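# Line up three lettered blocks alphabetically, remove the fourth

## Task

Four blocks are present and three of them carry a letter on their top face. Put those three entirely on the mat, touching or nearly so, in one straight line, ordered A-to-Z from left to right as viewed from the robot's base. Each must have its letter facing up and upright (readable, not rotated). The remaining block must end up off the mat. Everything must stay in place without the robot holding it; finally open the gripper and move the arm away.

## Robot and tools

Robot: a single Franka FR3 arm with a Robotiq 2F-140 two-finger gripper. There is only one arm, so every motion command carries one row for that gripper.

Frame: the scene frame has its origin on the table surface directly under the arm's base. +z is up; looking along +x, +y points left. So the robot's view of left-to-right runs from +y toward -y. The base may be slightly tilted, and the reported hand position gets less accurate at long reach. Gripper axes: fingers extend along the gripper's +z, and close along its y axis. end_effector_position is the point between the pads when closed; closed fingertips stick out about 33 mm past it (about 9 mm when fully open), and closing pushes the tips roughly 24 mm further out, so keep that clearance above surfaces.

The row (10 numbers, always in this order): x, y, z, qw, qx, qy, qz, position, force_limit, speed. x, y, z is an absolute target for end_effector_position in metres, scene frame. qw..qz is an absolute orientation target, w first, scene frame. To hold an orientation, repeat your chosen quaternion in every row rather than copying the drifted one from a result. position: +1 fully open (140 mm), about -0.8 where pads touch, -1 closes until blocked. force_limit in [-1, 1]: about 14 N at -1, 60 N at 0, 107 N at +1 (for parts up to 40 mm wide). speed in [-1, 1]: finger gap rate about 30 mm/s at -1, 140 at 0, 250 at +1.

execute_actions(actions): a list of actions; each action is a list of up to 15 rows, one row per 1/30 s step; a short action repeats its final row to fill 15 steps. An empty list just reports state and images. A target farther than 0.6 m from the gripper's current position along any gripper axis is refused; if the first action fails that check, or any action is malformed, nothing runs. Each step the commanded pose is clipped to within 70 mm and 16 degrees of the measured pose, so long moves need several actions; after an action the arm only reaches the last clipped pose. Position wins over orientation when both cannot be met.

move(target, speed, blocking): target is one 10-number row (absolute pose plus finger numbers, which are applied at the start). The gripper follows a straight path there; speed is in m/s, 0.002 to 0.5 (default 0.25), turning capped at twice that in rad/s. Paths last 0.5 to 10 s and stop short if longer. The path ignores obstacles and the real hand may overshoot the speed, especially with the arm stretched. Faster contact and targets deeper past contact push harder. With blocking=false the result returns after 0.5 s; until a result shows the move ended, call wait or stop before any other motion. The result adds a move: line (done, off_target, moving, held, fault) plus distance from target; limits=paced means clipping occurred, limits=held means some steps were blocked and the arm may then lurch fast.

wait(seconds): 0 to 10; lets the scene run holding the last command, returning early if a move ends. stop(): brakes a running move (needs room; fingers continue). zoom_image(camera, region): camera is cam_high (672x504), cam_low (672x504) or cam_wrist (504x504); region [x0, y0, x1, y1] in pixels, origin top-left, at most 504x504. read_manual(section) only returns licence text. finished_scene(scene): pass the current scene number once everything is settled; irreversible.

Results: the state line gives gripper pose; Hand target shows where the controller is currently driving; Joint positions list joints base outward. Action results list step readings, with HELD where a row was held back. A pose unreachable line means the clearance check (which treats the base mount as part of the arm) altered or blocked the command. position_measured is in counts: 3 fully open, 230 pads touching, not linear.

Gripping: send position -1 and confirm object_status 2 (stopped while closing). 0 = moving, 1 = stopped while opening, 3 = reached requested position or pads met (thin items may still be held). Stopped fingers stay put until position changes by at least 0.01; to squeeze harder, raise force_limit and toggle position between -1 and -0.98.

Avoid: joint torque over the load limits (waist 35, shoulder 35, upper arm roll 32, elbow 30, forearm roll 12, wrist pitch 12, wrist roll 12 N m, held weight included) triggers a 10 s stop and skips the call; MOTOR HOT warns before an over-temperature brake. Never push or knock anything off the table. Avoid drops, slips, slamming and hard presses. Held parts may be tugged and loose ones pushed occasionally, so recheck placements in the images. The simulation keeps running while you compose replies.

Each tool is called after "Emit:" by a JSON object that holds its "name" and its "arguments".

## Session

Emit:
{"name": "execute_actions", "arguments": {"actions": []}}

Scene clock: 0.00 s.
end_effector_position=(+0.5766, -0.1854, +0.1179) position_measured=3 object_status=3 end_effector_quat_wxyz=(-0.290, -0.034, +0.951, -0.098)
Joint positions: [-0.105  0.981 -0.14  -1.081 -0.2    1.508  1.369]
Joint velocities: [ 0.001  0.001  0.001 -0.    -0.     0.001 -0.   ]
Hand target: +0.577, -0.185, +0.118; -0.290, -0.034, +0.951, -0.098

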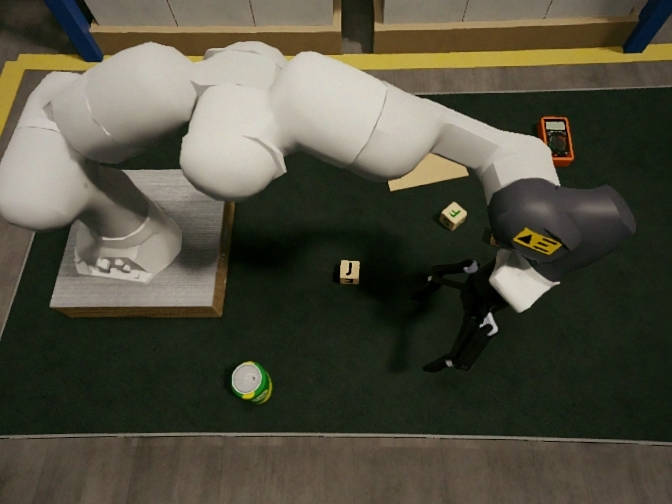

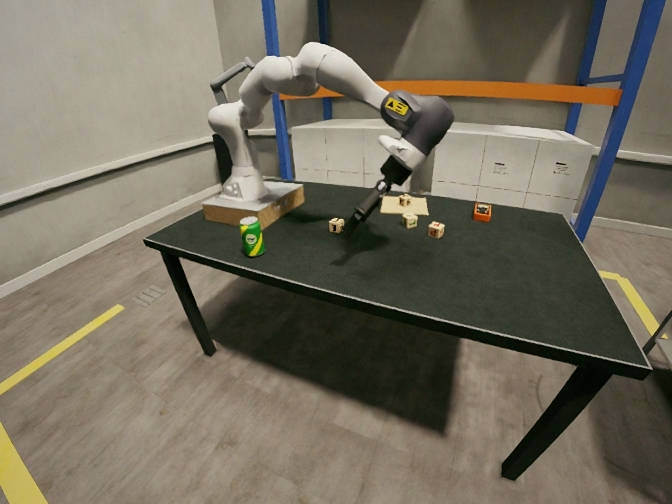

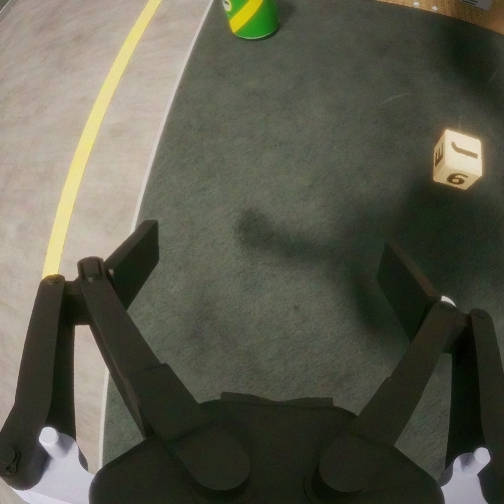

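Emit:
{"name": "zoom_image", "arguments": {"camera": "cam_high", "region": [320, 100, 600, 310]}}

Emit:
{"name": "zoom_image", "arguments": {"camera": "cam_low", "region": [300, 170, 520, 270]}}

Region (320, 100, 600, 310) of cam_high's 672x504 image, scaled by 1.800, with more detail than that image has; it fills the top 378 rows of this view, and the rest is white.

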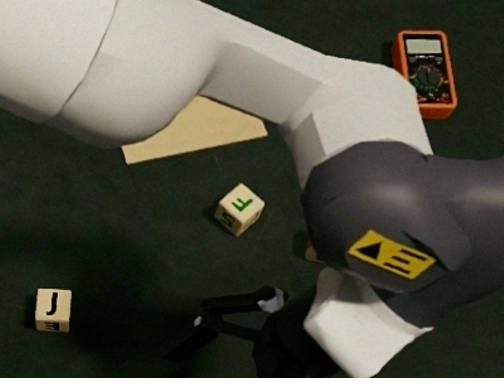

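Region (300, 170, 520, 270) of cam_low's 672x504 image, scaled by 2.291, with more detail than that image has; it fills the top 229 rows of this view, and the rest is white.

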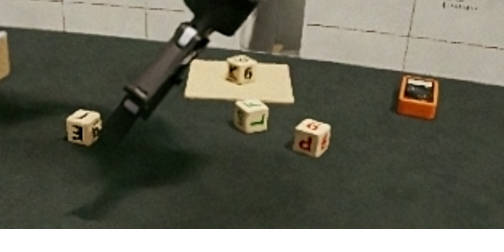

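Emit:
{"name": "move", "arguments": {"target": [0.36, -0.28, 0.25, 0, 0, 1, 0, 0.2, 0, 1], "speed": 0.4}}

Scene clock: 2.50 s.
end_effector_position=(+0.3641, -0.2892, +0.2538) position_measured=104 object_status=3 end_effector_quat_wxyz=(-0.002, +0.001, +1.000, -0.010)
Joint positions: [-0.327 -0.209 -0.354 -2.426 -0.133  2.236  1.02 ]
Joint velocities: [-0.001  0.     0.    -0.     0.001  0.002 -0.032]
Hand target: +0.365, -0.289, +0.254; -0.000, -0.005, +1.000, -0.010
Off the commanded pose: 0.011 m, 1 deg.
move: off_target

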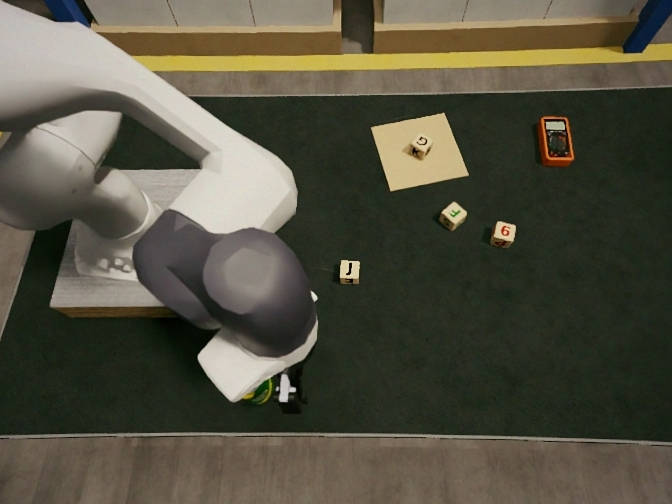

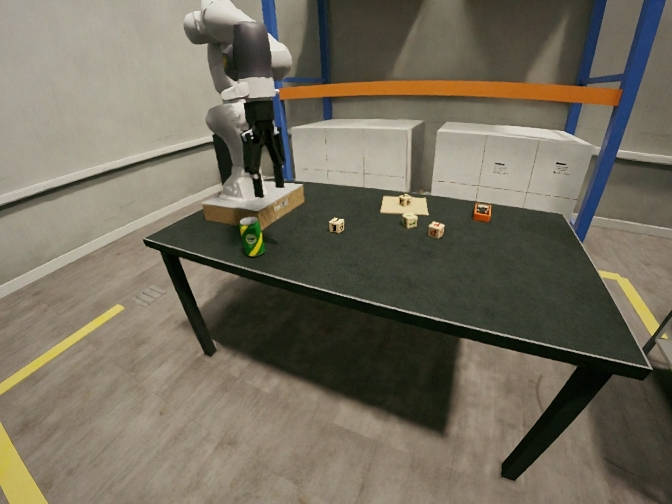

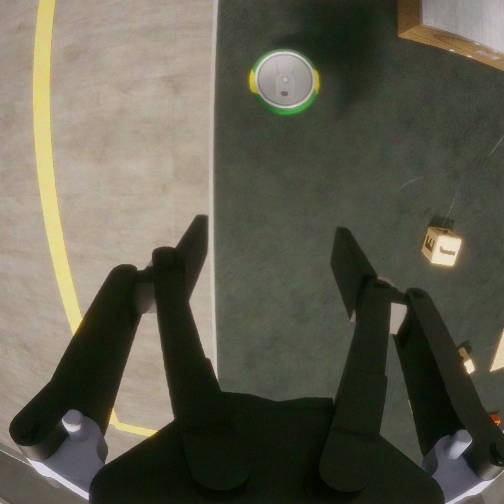

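Emit:
{"name": "zoom_image", "arguments": {"camera": "cam_high", "region": [330, 100, 530, 300]}}

Emit:
{"name": "zoom_image", "arguments": {"camera": "cam_high", "region": [365, 105, 475, 200]}}

Emit:
{"name": "zoom_image", "arguments": {"camera": "cam_high", "region": [430, 190, 530, 260]}}

Emit:
{"name": "zoom_image", "arguments": {"camera": "cam_high", "region": [320, 245, 380, 300]}}

Region (330, 100, 530, 300) of cam_high's 672x504 image, scaled by 2.520, with more detail than that image has.

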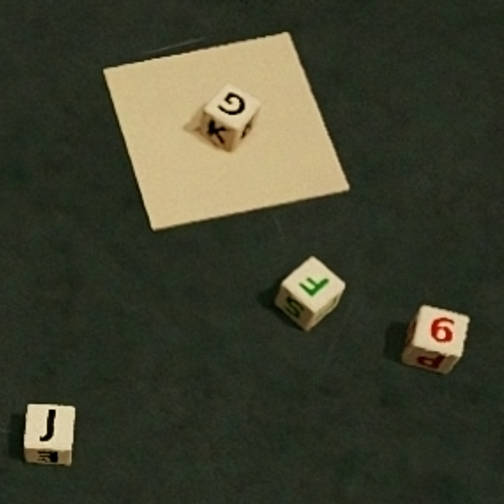

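Region (365, 105, 475, 200) of cam_high's 672x504 image, scaled by 4.582, with more detail than that image has; it fills the top 435 rows of this view, and the rest is white.

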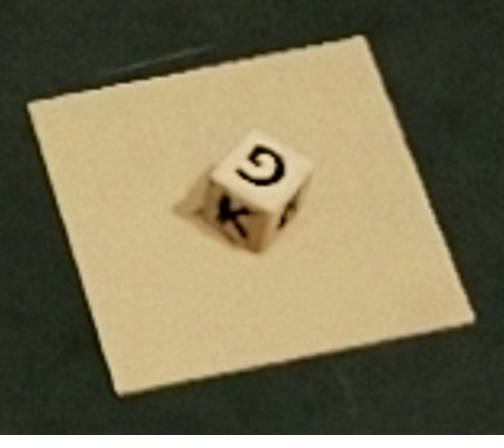

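Region (430, 190, 530, 260) of cam_high's 672x504 image, scaled by 5.040, with more detail than that image has; it fills the top 353 rows of this view, and the rest is white.

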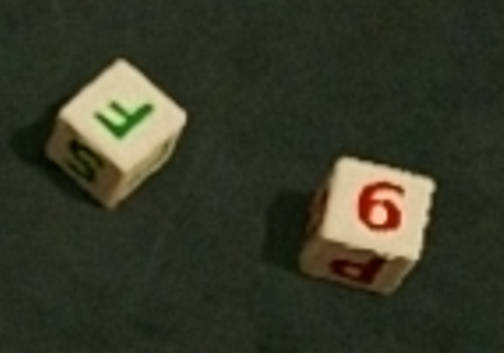

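Region (320, 245, 380, 300) of cam_high's 672x504 image, scaled by 8.400, with more detail than that image has; it fills the top 462 rows of this view, and the rest is white.

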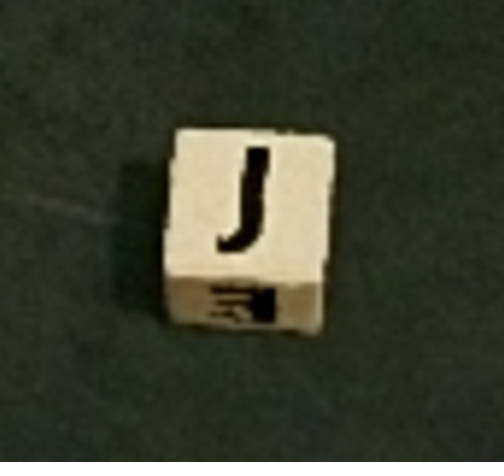

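Emit:
{"name": "zoom_image", "arguments": {"camera": "cam_high", "region": [220, 320, 340, 440]}}

Emit:
{"name": "zoom_image", "arguments": {"camera": "cam_high", "region": [400, 125, 445, 165]}}

Region (220, 320, 340, 440) of cam_high's 672x504 image, scaled by 4.200, with more detail than that image has.

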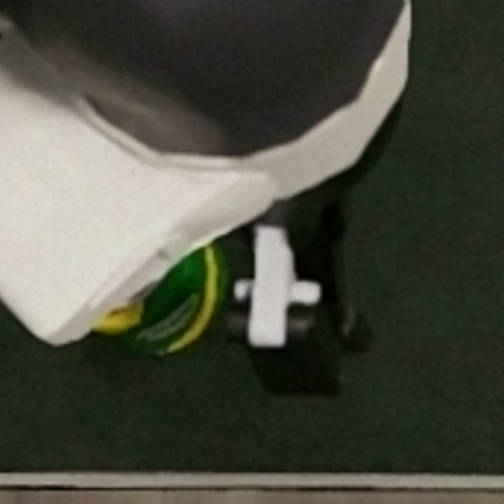

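Region (400, 125, 445, 165) of cam_high's 672x504 image, scaled by 11.200, with more detail than that image has.

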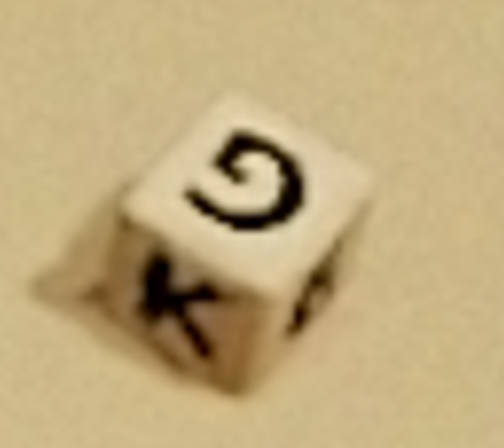

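Emit:
{"name": "move", "arguments": {"target": [0.614, 0.252, 0.14, 0, 0.3173, 0.9483, 0, 0.2, 0, 1], "speed": 0.4}}

Scene clock: 9.77 s.
end_effector_position=(+0.5991, +0.2605, +0.1370) position_measured=104 object_status=3 end_effector_quat_wxyz=(+0.001, +0.312, +0.950, +0.002)
Joint positions: [ 0.417  0.526 -0.046 -1.791  0.022  2.309  2.605]
Joint velocities: [ 0.001  0.001  0.    -0.     0.002 -0.004  0.028]
Hand target: +0.598, +0.261, +0.136; -0.001, +0.317, +0.948, +0.001
Off the commanded pose: 0.017 m, 1 deg.
move: off_target; limits=paced

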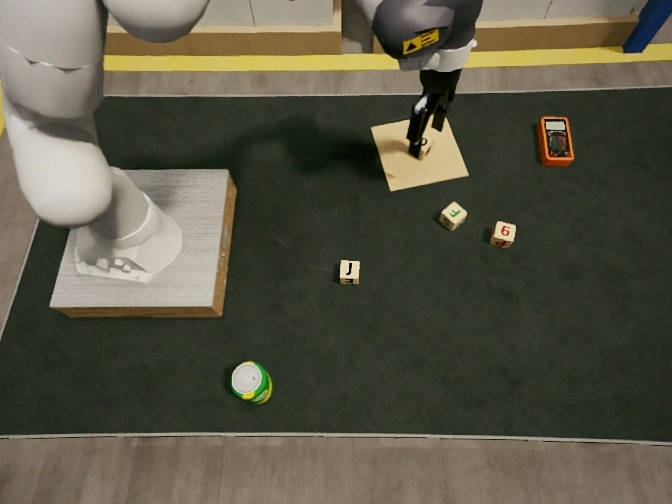

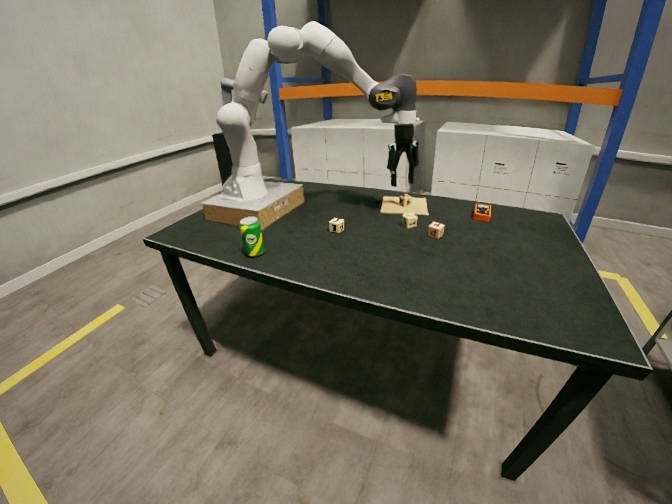

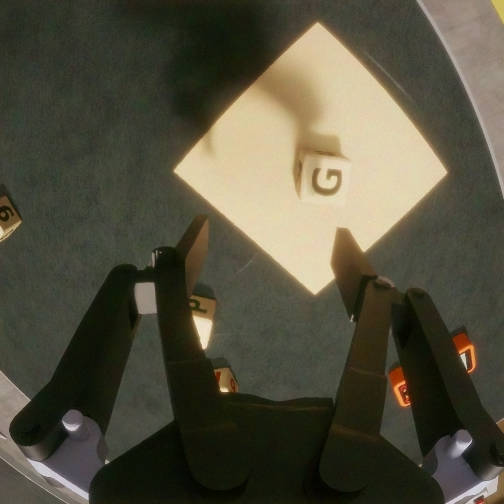

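Emit:
{"name": "zoom_image", "arguments": {"camera": "cam_high", "region": [365, 70, 485, 200]}}

Emit:
{"name": "zoom_image", "arguments": {"camera": "cam_wrist", "region": [160, 100, 400, 300]}}

Emit:
{"name": "zoom_image", "arguments": {"camera": "cam_low", "region": [350, 120, 470, 240]}}

Region (365, 70, 485, 200) of cam_high's 672x504 image, scaled by 3.877, with more detail than that image has; it fills the left 465 columns of this view, and the rest is white.

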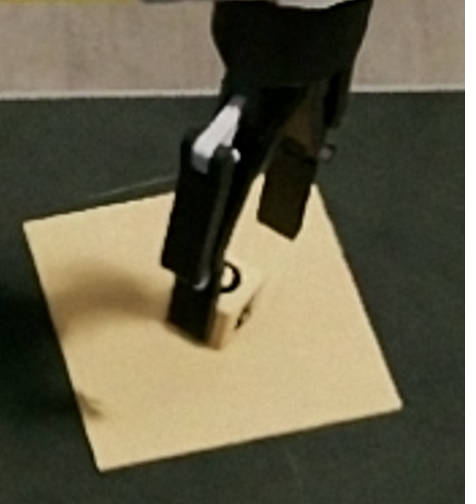

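Region (160, 100, 400, 300) of cam_wrist's 504x504 image, scaled by 2.100, with more detail than that image has.

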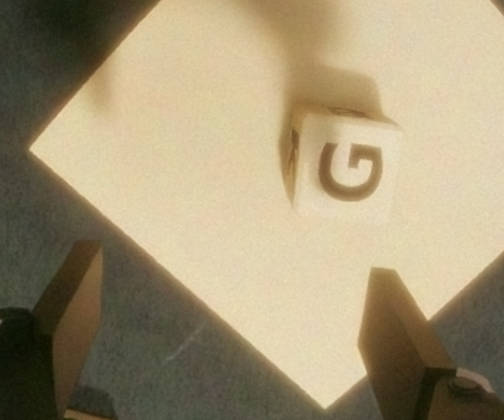

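Region (350, 120, 470, 240) of cam_low's 672x504 image, scaled by 4.200, with more detail than that image has.

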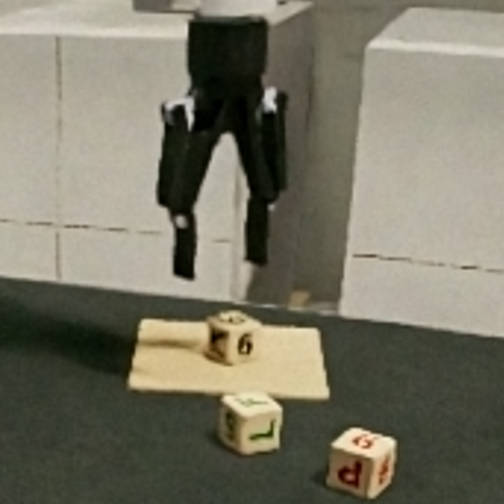

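Emit:
{"name": "move", "arguments": {"target": [0.600, 0.314, 0.095, 0, 0.3338, 0.9426, 0, 0.2, 0, 1], "speed": 0.15}}

Scene clock: 12.20 s.
end_effector_position=(+0.5977, +0.3119, +0.0948) position_measured=104 object_status=3 end_effector_quat_wxyz=(-0.001, +0.329, +0.944, -0.001)
Joint positions: [ 0.492  0.659 -0.053 -1.686  0.034  2.33   2.707]
Joint velocities: [ 0.003 -0.001 -0.    -0.     0.002  0.     0.025]
Hand target: +0.598, +0.314, +0.095; -0.001, +0.334, +0.942, +0.000
Off the commanded pose: 0.003 m, 1 deg.
move: done

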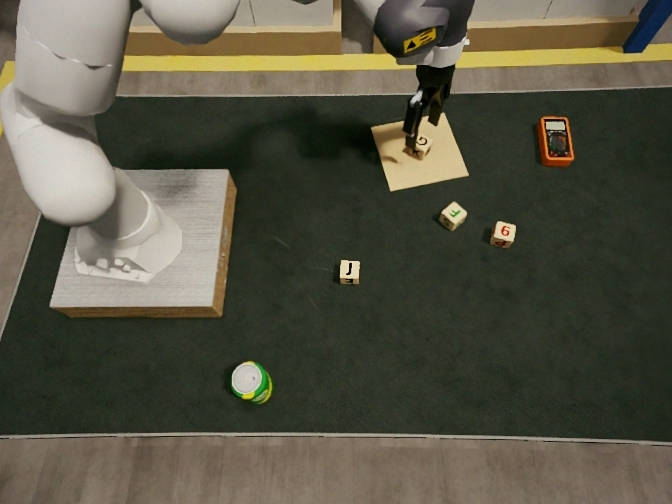

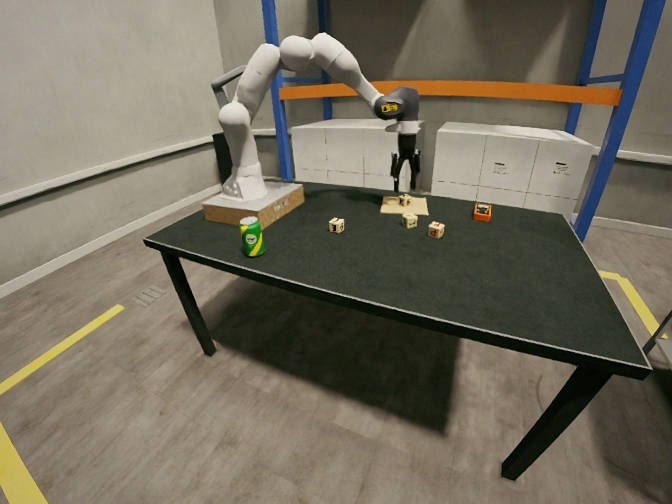

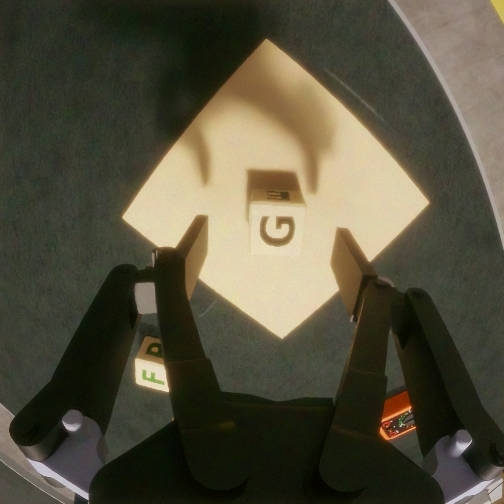

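Emit:
{"name": "zoom_image", "arguments": {"camera": "cam_wrist", "region": [170, 150, 390, 330]}}

Emit:
{"name": "zoom_image", "arguments": {"camera": "cam_low", "region": [365, 150, 445, 230]}}

Emit:
{"name": "zoom_image", "arguments": {"camera": "cam_high", "region": [365, 70, 485, 200]}}

Region (170, 150, 390, 330) of cam_wrist's 504x504 image, scaled by 2.291, with more detail than that image has; it fills the top 412 rows of this view, and the rest is white.

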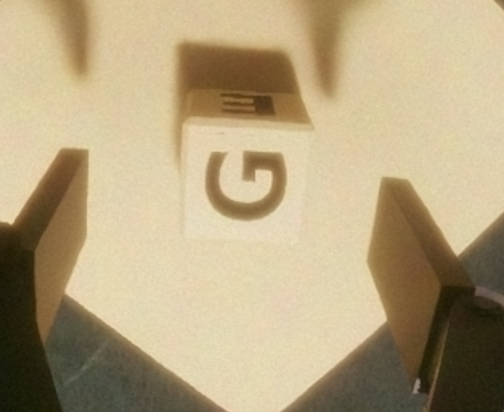

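Region (365, 150, 445, 230) of cam_low's 672x504 image, scaled by 6.300, with more detail than that image has.

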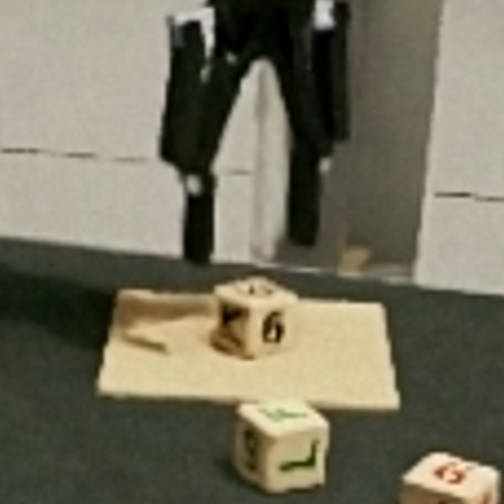

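Region (365, 70, 485, 200) of cam_high's 672x504 image, scaled by 3.877, with more detail than that image has; it fills the left 465 columns of this view, and the rest is white.

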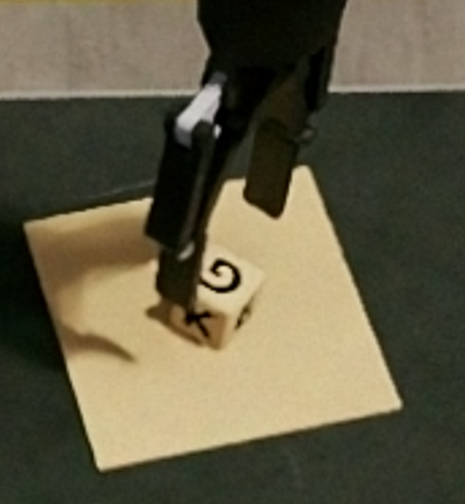

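Emit:
{"name": "execute_actions", "arguments": {"actions": [[[0.598,0.312,0.095,0,0.325,0.946,0,0.2,0,0.5],[0.598,0.312,0.094,0,0.322,0.947,0,0.2,0,0.5],[0.5985,0.3125,0.092,0,0.32,0.9475,0,0.2,0,0.5],[0.599,0.313,0.0887,0,0.317,0.948,0,0.2,0,0.5],[0.5995,0.314,0.084,0,0.314,0.949,0,0.2,0,0.5],[0.600,0.3145,0.0785,0,0.311,0.950,0,0.2,0,0.5],[0.600,0.315,0.0722,0,0.309,0.9511,0,0.2,0,0.5],[0.600,0.315,0.0658,0,0.309,0.9511,0,0.2,0,0.5],[0.600,0.315,0.0595,0,0.309,0.9511,0,0.2,0,0.5],[0.600,0.315,0.054,0,0.309,0.9511,0,0.2,0,0.5],[0.600,0.315,0.0493,0,0.309,0.9511,0,0.2,0,0.5],[0.600,0.315,0.046,0,0.309,0.9511,0,0.2,0,0.5],[0.600,0.315,0.044,0,0.309,0.9511,0,0.2,0,0.5],[0.600,0.315,0.043,0,0.309,0.9511,0,0.2,0,0.5],[0.600,0.315,0.043,0,0.309,0.9511,0,0.2,0,0.5]],[[0.600,0.315,0.043,0,0.309,0.9511,0,0.2,0,0.5]]]}}

Scene clock: 14.33 s.
end_effector_position=(+0.5977, +0.3153, +0.0421) position_measured=104 object_status=3 end_effector_quat_wxyz=(-0.002, +0.311, +0.950, -0.002)
Joint positions: [ 0.485  0.76  -0.04  -1.663  0.03   2.407  2.675]
Joint velocities: [-0.     0.001 -0.    -0.     0.001  0.006 -0.007]
Hand target: +0.600, +0.315, +0.043; +0.000, +0.309, +0.951, -0.000
Off the commanded pose: 0.002 m, 0 deg.
Step readings (end_effector_position; steps 1 to 15: 1st action; 16 to 30: 2nd action):
0: (+0.5977, +0.3122, +0.0949)
1: (+0.5976, +0.3122, +0.0948)
2: (+0.5974, +0.3123, +0.0947)
4: (+0.5977, +0.3131, +0.0938)
8: (+0.5986, +0.3153, +0.0822)
15: (+0.5912, +0.3123, +0.0428)
16: (+0.5911, +0.3120, +0.0405)
17: (+0.5915, +0.3121, +0.0394)
19: (+0.5932, +0.3130, +0.0397)
23: (+0.5966, +0.3147, +0.0416)
30: end_effector_position above

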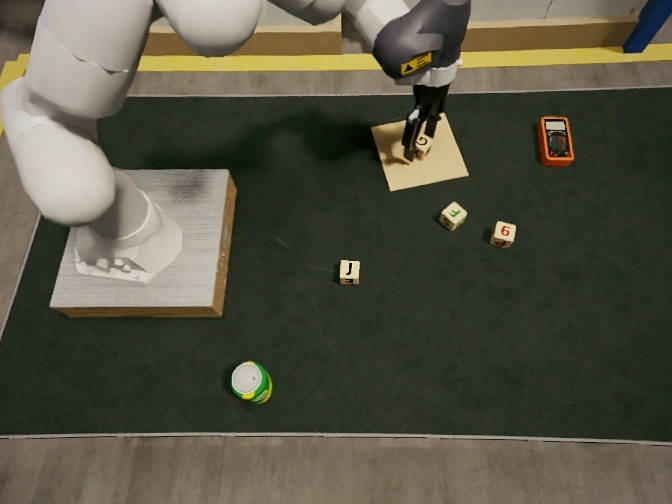

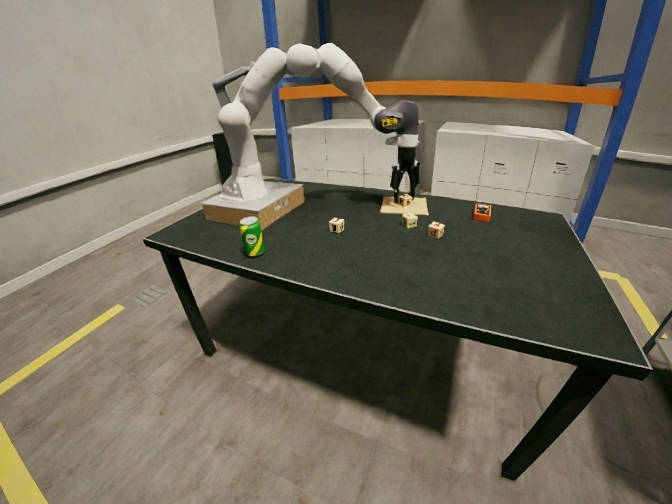

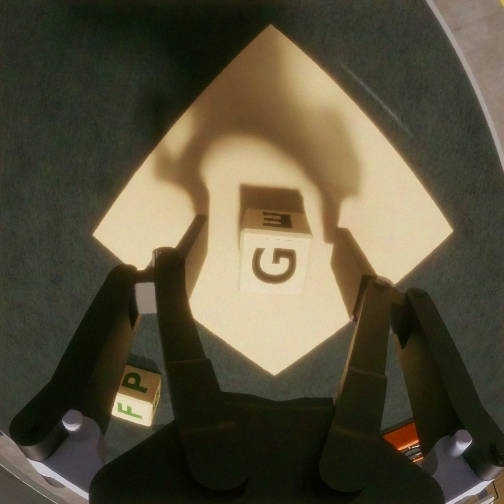

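Emit:
{"name": "zoom_image", "arguments": {"camera": "cam_wrist", "region": [170, 170, 390, 350]}}

Emit:
{"name": "zoom_image", "arguments": {"camera": "cam_low", "region": [375, 165, 435, 225]}}

Region (170, 170, 390, 350) of cam_wrist's 504x504 image, scaled by 2.291, with more detail than that image has; it fills the top 412 rows of this view, and the rest is white.

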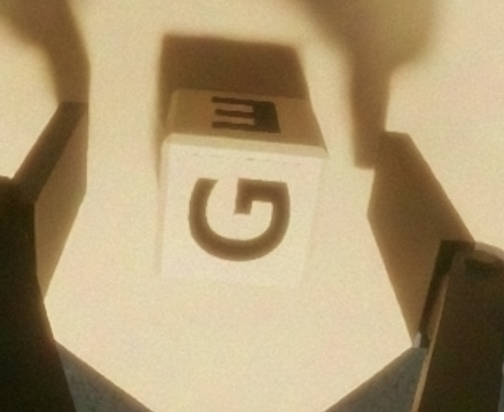

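Region (375, 165, 435, 225) of cam_low's 672x504 image, scaled by 8.400, with more detail than that image has.

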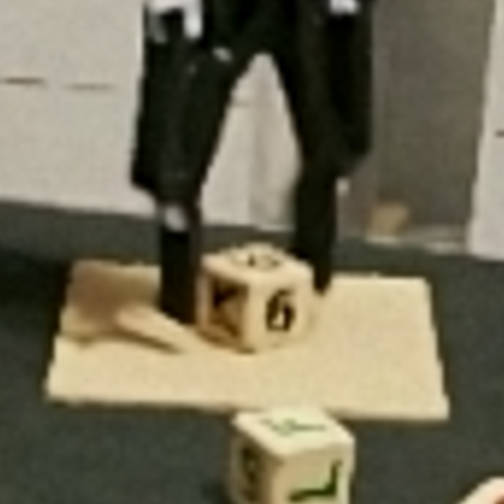

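Emit:
{"name": "execute_actions", "arguments": {"actions": [[[0.602,0.314,0.043,0,0.309,0.9511,0,-1,0,0.2]]]}}

Scene clock: 15.10 s.
end_effector_position=(+0.6015, +0.3158, +0.0441) position_measured=171 object_status=2 end_effector_quat_wxyz=(+0.000, +0.310, +0.951, +0.001)
Joint positions: [ 0.483  0.762 -0.04  -1.656  0.03   2.407  2.671]
Joint velocities: [-0.     0.     0.    -0.001  0.001  0.001 -0.003]
Hand target: +0.602, +0.314, +0.043; +0.000, +0.309, +0.951, +0.000
Off the commanded pose: 0.002 m, 0 deg.
Step readings (end_effector_position):
0: (+0.5980, +0.3155, +0.0422)
1: (+0.5985, +0.3156, +0.0424)
2: (+0.5992, +0.3158, +0.0427)
4: (+0.6004, +0.3158, +0.0434)
8: (+0.6013, +0.3157, +0.0440)
15: end_effector_position above

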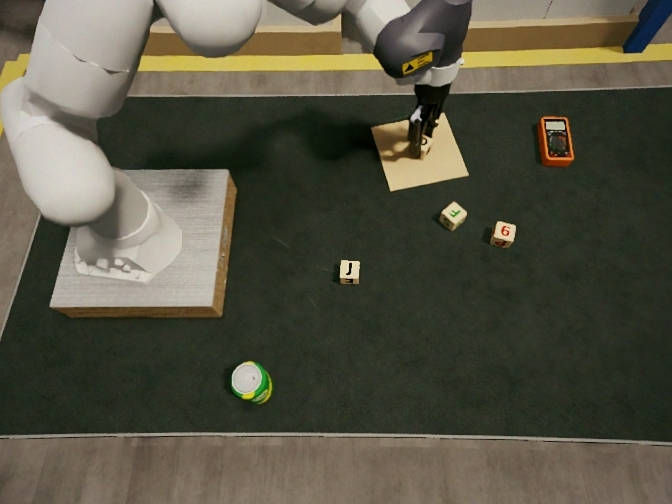

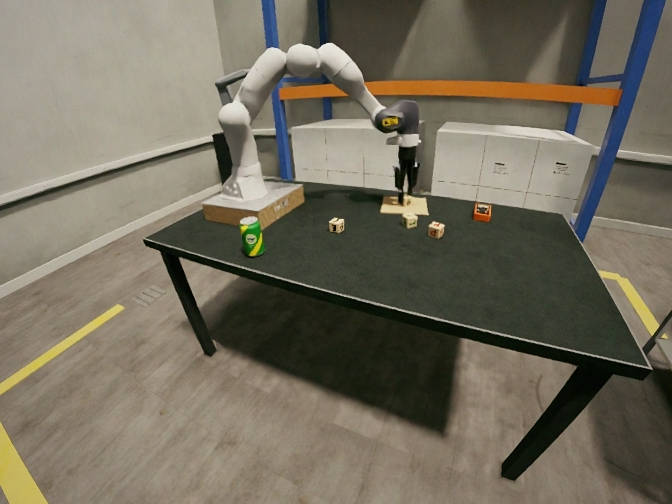

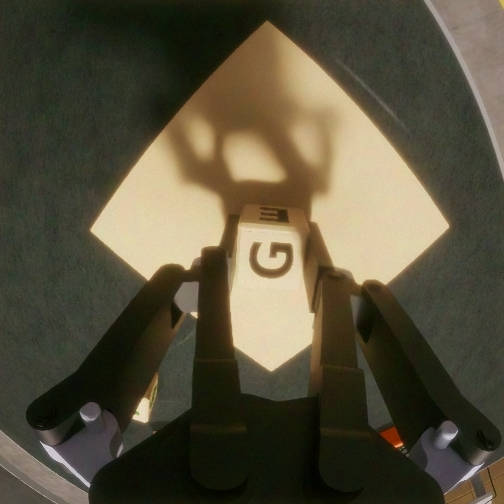

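Emit:
{"name": "execute_actions", "arguments": {"actions": [[[0.6015,0.3158,0.0445,0,0.309,0.9511,0,-1,0,0.2],[0.6015,0.3158,0.0455,0,0.309,0.9511,0,-1,0,0.2],[0.6015,0.3158,0.047,0,0.309,0.9511,0,-1,0,0.2],[0.601,0.316,0.049,0,0.309,0.9511,0,-1,0,0.2],[0.601,0.316,0.0515,0,0.309,0.9511,0,-1,0,0.2],[0.601,0.316,0.054,0,0.309,0.9511,0,-1,0,0.2],[0.601,0.316,0.0565,0,0.309,0.9511,0,-1,0,0.2],[0.600,0.316,0.059,0,0.3007,0.9537,0,-1,0,0.2],[0.600,0.316,0.061,0,0.284,0.9588,0,-1,0,0.2],[0.600,0.316,0.0625,0,0.2588,0.9659,0,-1,0,0.2],[0.600,0.317,0.0635,0,0.225,0.9744,0,-1,0,0.2],[0.600,0.317,0.064,0,0.1908,0.9816,0,-1,0,0.2],[0.600,0.317,0.064,0,0.1564,0.9877,0,-1,0,0.2],[0.600,0.317,0.064,0,0.1219,0.9925,0,-1,0,0.2],[0.600,0.317,0.064,0,0.0872,0.9962,0,-1,0,0.2]],[[0.600,0.317,0.064,0,0.0523,0.9986,0,-1,0,0.2],[0.600,0.317,0.064,0,0.0175,0.9998,0,-1,0,0.2],[0.600,0.317,0.064,0,-0.0175,0.9998,0,-1,0,0.2],[0.600,0.317,0.064,0,-0.0523,0.9986,0,-1,0,0.2],[0.600,0.317,0.064,0,-0.0872,0.9962,0,-1,0,0.2],[0.600,0.317,0.064,0,-0.1219,0.9925,0,-1,0,0.2],[0.600,0.317,0.064,0,-0.1564,0.9877,0,-1,0,0.2],[0.600,0.317,0.064,0,-0.1908,0.9816,0,-1,0,0.2],[0.600,0.317,0.064,0,-0.225,0.9744,0,-1,0,0.2],[0.600,0.317,0.064,0,-0.2588,0.9659,0,-1,0,0.2],[0.600,0.317,0.064,0,-0.2924,0.9563,0,-1,0,0.2],[0.600,0.317,0.064,0,-0.3256,0.9455,0,-1,0,0.2],[0.600,0.317,0.064,0,-0.3584,0.9336,0,-1,0,0.2],[0.600,0.317,0.064,0,-0.3907,0.9205,0,-1,0,0.2],[0.600,0.317,0.064,0,-0.4226,0.9063,0,-1,0,0.2]],[[0.600,0.317,0.064,0,-0.454,0.891,0,-1,0,0.2],[0.600,0.317,0.064,0,-0.4848,0.8746,0,-1,0,0.2],[0.600,0.317,0.064,0,-0.515,0.8572,0,-1,0,0.2],[0.600,0.317,0.064,0,-0.5446,0.8387,0,-1,0,0.2],[0.600,0.317,0.064,0,-0.5736,0.8192,0,-1,0,0.2],[0.600,0.317,0.064,0,-0.6018,0.7986,0,-1,0,0.2],[0.600,0.317,0.064,0,-0.6293,0.7771,0,-1,0,0.2],[0.600,0.317,0.064,0,-0.6561,0.7547,0,-1,0,0.2],[0.600,0.317,0.064,0,-0.682,0.7314,0,-1,0,0.2],[0.600,0.317,0.064,0,-0.7071,0.7071,0,-1,0,0.2],[0.600,0.317,0.064,0,-0.7314,0.682,0,-1,0,0.2],[0.600,0.317,0.064,0,-0.7547,0.6561,0,-1,0,0.2],[0.600,0.317,0.064,0,-0.7716,0.6361,0,-1,0,0.2],[0.600,0.317,0.064,0,-0.7826,0.6225,0,-1,0,0.2],[0.600,0.317,0.064,0,-0.788,0.6157,0,-1,0,0.2]],[[0.600,0.317,0.0635,0,-0.788,0.6157,0,-1,0,0.2],[0.600,0.317,0.063,0,-0.788,0.6157,0,-1,0,0.2],[0.600,0.317,0.062,0,-0.788,0.6157,0,-1,0,0.2],[0.600,0.317,0.061,0,-0.788,0.6157,0,-1,0,0.2],[0.600,0.317,0.060,0,-0.788,0.6157,0,-1,0,0.2],[0.600,0.317,0.059,0,-0.788,0.6157,0,-1,0,0.2],[0.600,0.317,0.058,0,-0.788,0.6157,0,-1,0,0.2],[0.600,0.317,0.057,0,-0.788,0.6157,0,-1,0,0.2],[0.600,0.317,0.056,0,-0.788,0.6157,0,-1,0,0.2],[0.600,0.317,0.055,0,-0.788,0.6157,0,-1,0,0.2],[0.600,0.317,0.054,0,-0.788,0.6157,0,-1,0,0.2],[0.600,0.317,0.0535,0,-0.788,0.6157,0,-1,0,0.2],[0.600,0.317,0.053,0,-0.788,0.6157,0,-1,0,0.2]]]}}

Scene clock: 18.10 s.
end_effector_position=(+0.5999, +0.3192, +0.0557) position_measured=171 object_status=2 end_effector_quat_wxyz=(+0.030, -0.429, +0.903, -0.021)
Joint positions: [ 0.017  0.791  0.506 -1.711 -0.61   2.391  1.563]
Joint velocities: [-0.273  0.111  0.293 -0.005 -0.31  -0.008 -0.668]
Hand target: +0.602, +0.317, +0.055; +0.029, -0.528, +0.849, -0.028
Off the commanded pose: 0.003 m, 53 deg; orientation clipped at the last step of the last action.
Step readings (end_effector_position; steps 1 to 15: 1st action; 16 to 30: 2nd action; 31 to 45: 3rd action; 46 to 60: 4th action):
0: (+0.6015, +0.3158, +0.0441)
1: (+0.6015, +0.3158, +0.0441)
2: (+0.6014, +0.3158, +0.0441)
4: (+0.6011, +0.3156, +0.0446)
8: (+0.6012, +0.3157, +0.0513)
15: (+0.6020, +0.3212, +0.0653)
16: (+0.6014, +0.3216, +0.0655)
17: (+0.6008, +0.3218, +0.0653)
19: (+0.5996, +0.3216, +0.0646)
23: (+0.5992, +0.3205, +0.0644)
30: (+0.6000, +0.3197, +0.0663)
31: (+0.6000, +0.3197, +0.0665)
32: (+0.5999, +0.3196, +0.0665)
34: (+0.5995, +0.3195, +0.0663)
38: (+0.5991, +0.3194, +0.0660)
45: (+0.5997, +0.3191, +0.0666)
46: (+0.5997, +0.3191, +0.0665)
47: (+0.5997, +0.3191, +0.0663)
49: (+0.5994, +0.3191, +0.0651)
53: (+0.5991, +0.3190, +0.0612)
60: end_effector_position above

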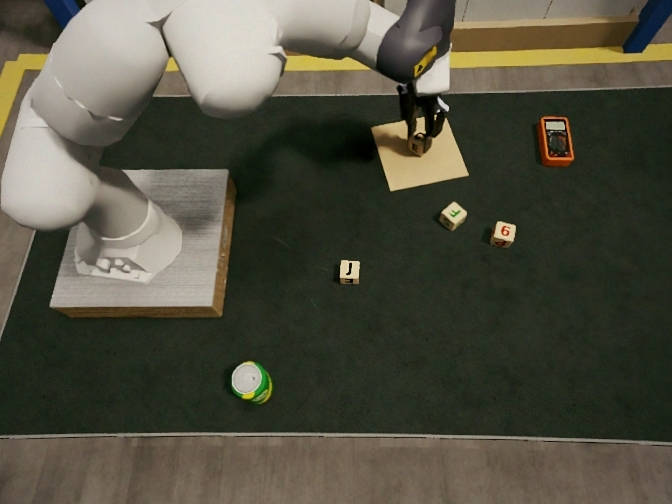

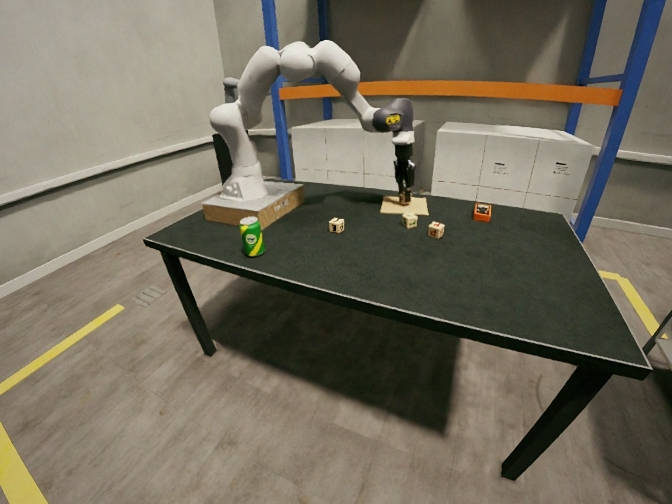

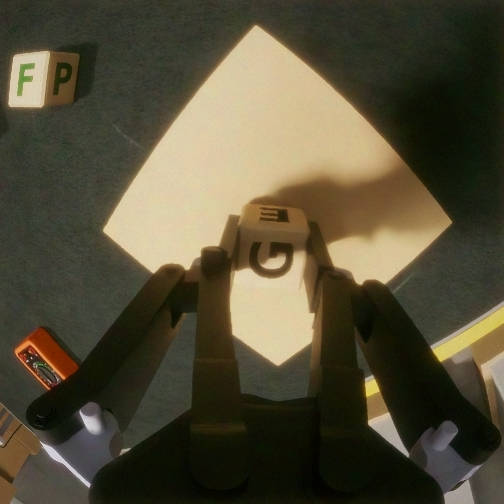

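Emit:
{"name": "execute_actions", "arguments": {"actions": [[[0.600,0.317,0.056,0,-0.788,0.6157,0,-1,0,0.2]],[[0.600,0.317,0.056,0,-0.788,0.6157,0,-1,0,0.2]],[[0.600,0.317,0.0555,0,-0.788,0.6157,0,-1,0,0.2],[0.600,0.317,0.055,0,-0.788,0.6157,0,-1,0,0.2],[0.600,0.317,0.0545,0,-0.788,0.6157,0,-1,0,0.2],[0.600,0.317,0.054,0,-0.788,0.6157,0,-1,0,0.2],[0.600,0.317,0.0535,0,-0.788,0.6157,0,-1,0,0.2],[0.600,0.317,0.053,0,-0.788,0.6157,0,-1,0,0.2],[0.600,0.317,0.0525,0,-0.788,0.6157,0,-1,0,0.2],[0.600,0.317,0.052,0,-0.788,0.6157,0,-1,0,0.2],[0.600,0.317,0.0515,0,-0.788,0.6157,0,-1,0,0.2],[0.600,0.317,0.051,0,-0.788,0.6157,0,-1,0,0.2],[0.600,0.317,0.0505,0,-0.788,0.6157,0,-1,0,0.2],[0.600,0.317,0.050,0,-0.788,0.6157,0,-1,0,0.2]]]}}

Scene clock: 19.83 s.
end_effector_position=(+0.6003, +0.3189, +0.0516) position_measured=171 object_status=2 end_effector_quat_wxyz=(-0.003, +0.781, -0.625, -0.000)
Joint positions: [-0.213  0.98   0.815 -1.61  -0.849  2.194  0.727]
Joint velocities: [ 0.001  0.01   0.001  0.009 -0.01  -0.007 -0.062]
Hand target: +0.600, +0.317, +0.050; -0.000, +0.788, -0.616, -0.000
Off the commanded pose: 0.003 m, 1 deg.
Step readings (end_effector_position; steps 1 to 15: 1st action; 16 to 30: 2nd action; 31 to 45: 3rd action):
0: (+0.6024, +0.3176, +0.0559)
1: (+0.6017, +0.3188, +0.0566)
2: (+0.6012, +0.3201, +0.0574)
4: (+0.6010, +0.3216, +0.0586)
8: (+0.6012, +0.3216, +0.0592)
15: (+0.6025, +0.3215, +0.0595)
16: (+0.6028, +0.3217, +0.0595)
17: (+0.6028, +0.3220, +0.0594)
19: (+0.6027, +0.3227, +0.0590)
23: (+0.6028, +0.3238, +0.0588)
30: (+0.6028, +0.3218, +0.0586)
31: (+0.6028, +0.3214, +0.0584)
32: (+0.6026, +0.3212, +0.0579)
34: (+0.6018, +0.3209, +0.0567)
38: (+0.6004, +0.3200, +0.0539)
45: end_effector_position above

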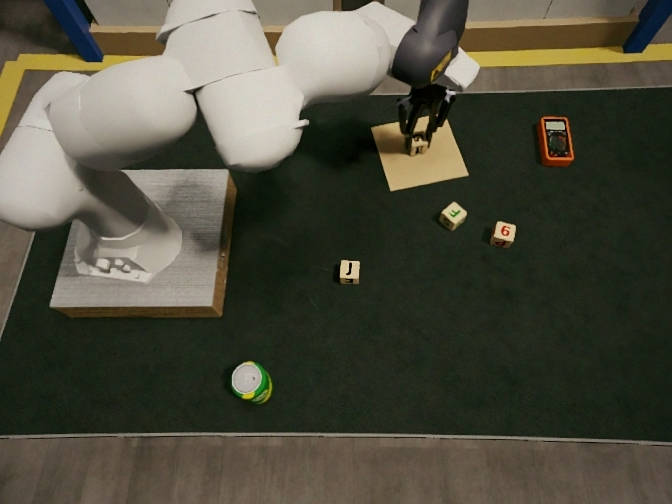

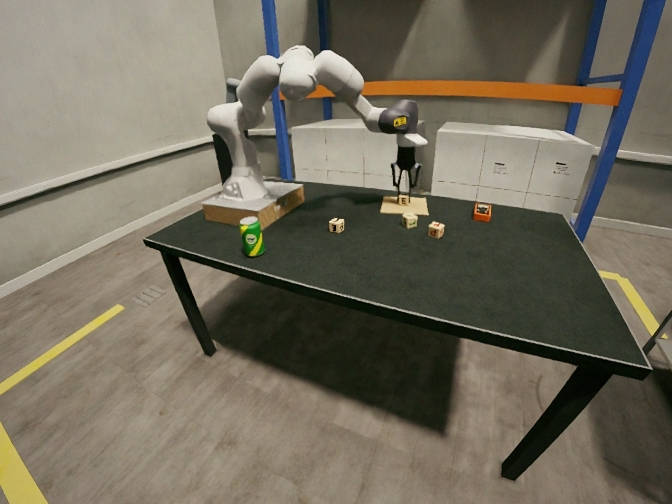

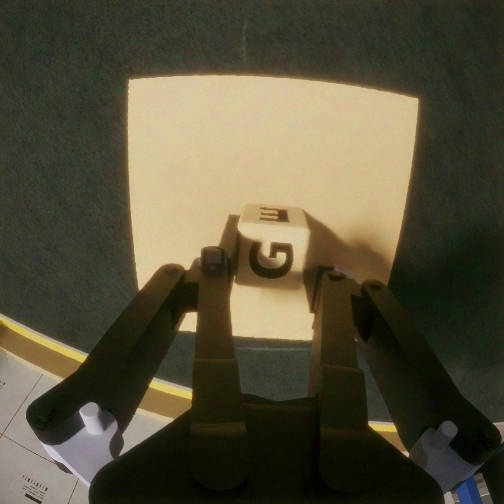

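Emit:
{"name": "zoom_image", "arguments": {"camera": "cam_low", "region": [375, 170, 435, 220]}}

Region (375, 170, 435, 220) of cam_low's 672x504 image, scaled by 8.400, with more detail than that image has.

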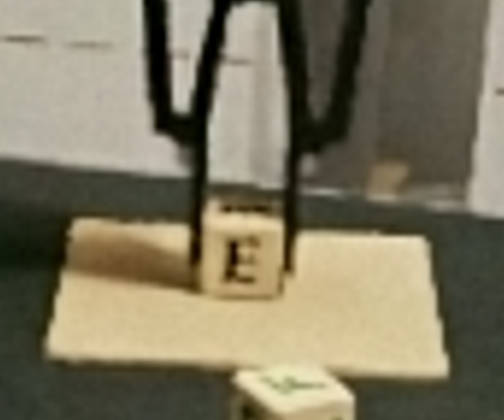

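Emit:
{"name": "execute_actions", "arguments": {"actions": [[[0.6003,0.317,0.050,0,-0.788,0.6157,0,-1,0,0.2],[0.6005,0.316,0.0495,0,-0.788,0.6157,0,-1,0,0.2],[0.6007,0.315,0.049,0,-0.788,0.6157,0,-1,0,0.2],[0.601,0.314,0.0483,0,-0.788,0.6157,0,-1,0,0.2],[0.601,0.313,0.0476,0,-0.788,0.6157,0,-1,0,0.2],[0.601,0.3125,0.0469,0,-0.788,0.6157,0,-1,0,0.2],[0.601,0.312,0.0462,0,-0.788,0.6157,0,-1,0,0.2],[0.601,0.312,0.0455,0,-0.788,0.6157,0,-1,0,0.2],[0.601,0.312,0.0448,0,-0.788,0.6157,0,-1,0,0.2],[0.601,0.312,0.0442,0,-0.788,0.6157,0,-1,0,0.2],[0.601,0.312,0.0437,0,-0.788,0.6157,0,-1,0,0.2],[0.601,0.312,0.0433,0,-0.788,0.6157,0,-1,0,0.2],[0.601,0.312,0.043,0,-0.788,0.6157,0,-1,0,0.2]]]}}

Scene clock: 24.07 s.
end_effector_position=(+0.6013, +0.3185, +0.0513) position_measured=171 object_status=2 end_effector_quat_wxyz=(-0.004, +0.788, -0.616, -0.000)
Joint positions: [-0.215  0.981  0.815 -1.609 -0.85   2.197  0.704]
Joint velocities: [-0.    -0.001 -0.    -0.     0.001  0.003 -0.007]
Hand target: +0.601, +0.312, +0.043; +0.000, +0.788, -0.616, -0.000
Off the commanded pose: 0.011 m, 0 deg.
Step readings (end_effector_position):
0: (+0.6006, +0.3189, +0.0516)
1: (+0.6007, +0.3189, +0.0516)
2: (+0.6007, +0.3188, +0.0516)
4: (+0.6007, +0.3187, +0.0516)
8: (+0.6009, +0.3185, +0.0514)
15: end_effector_position above

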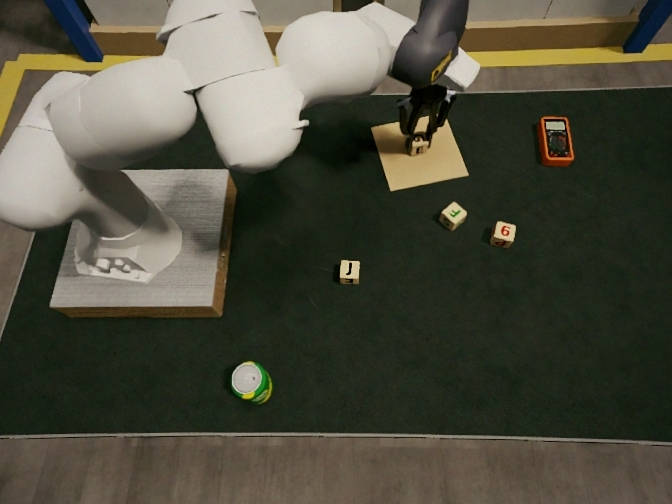

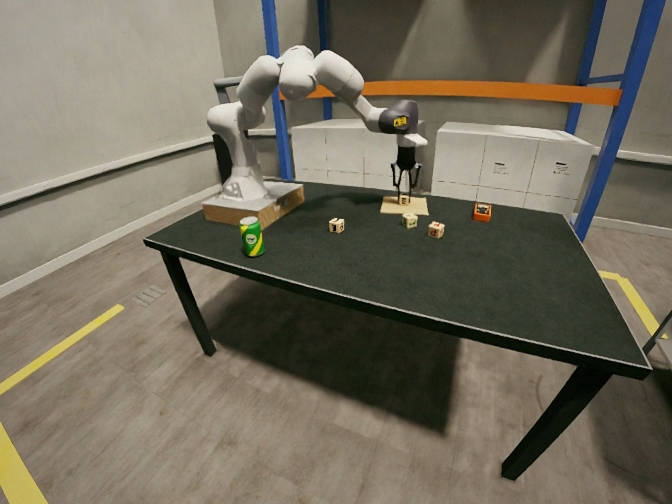

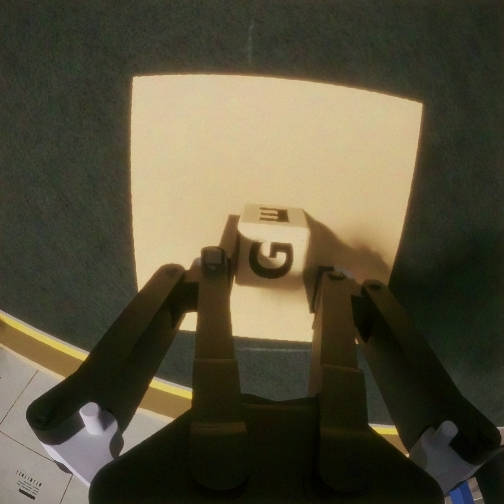

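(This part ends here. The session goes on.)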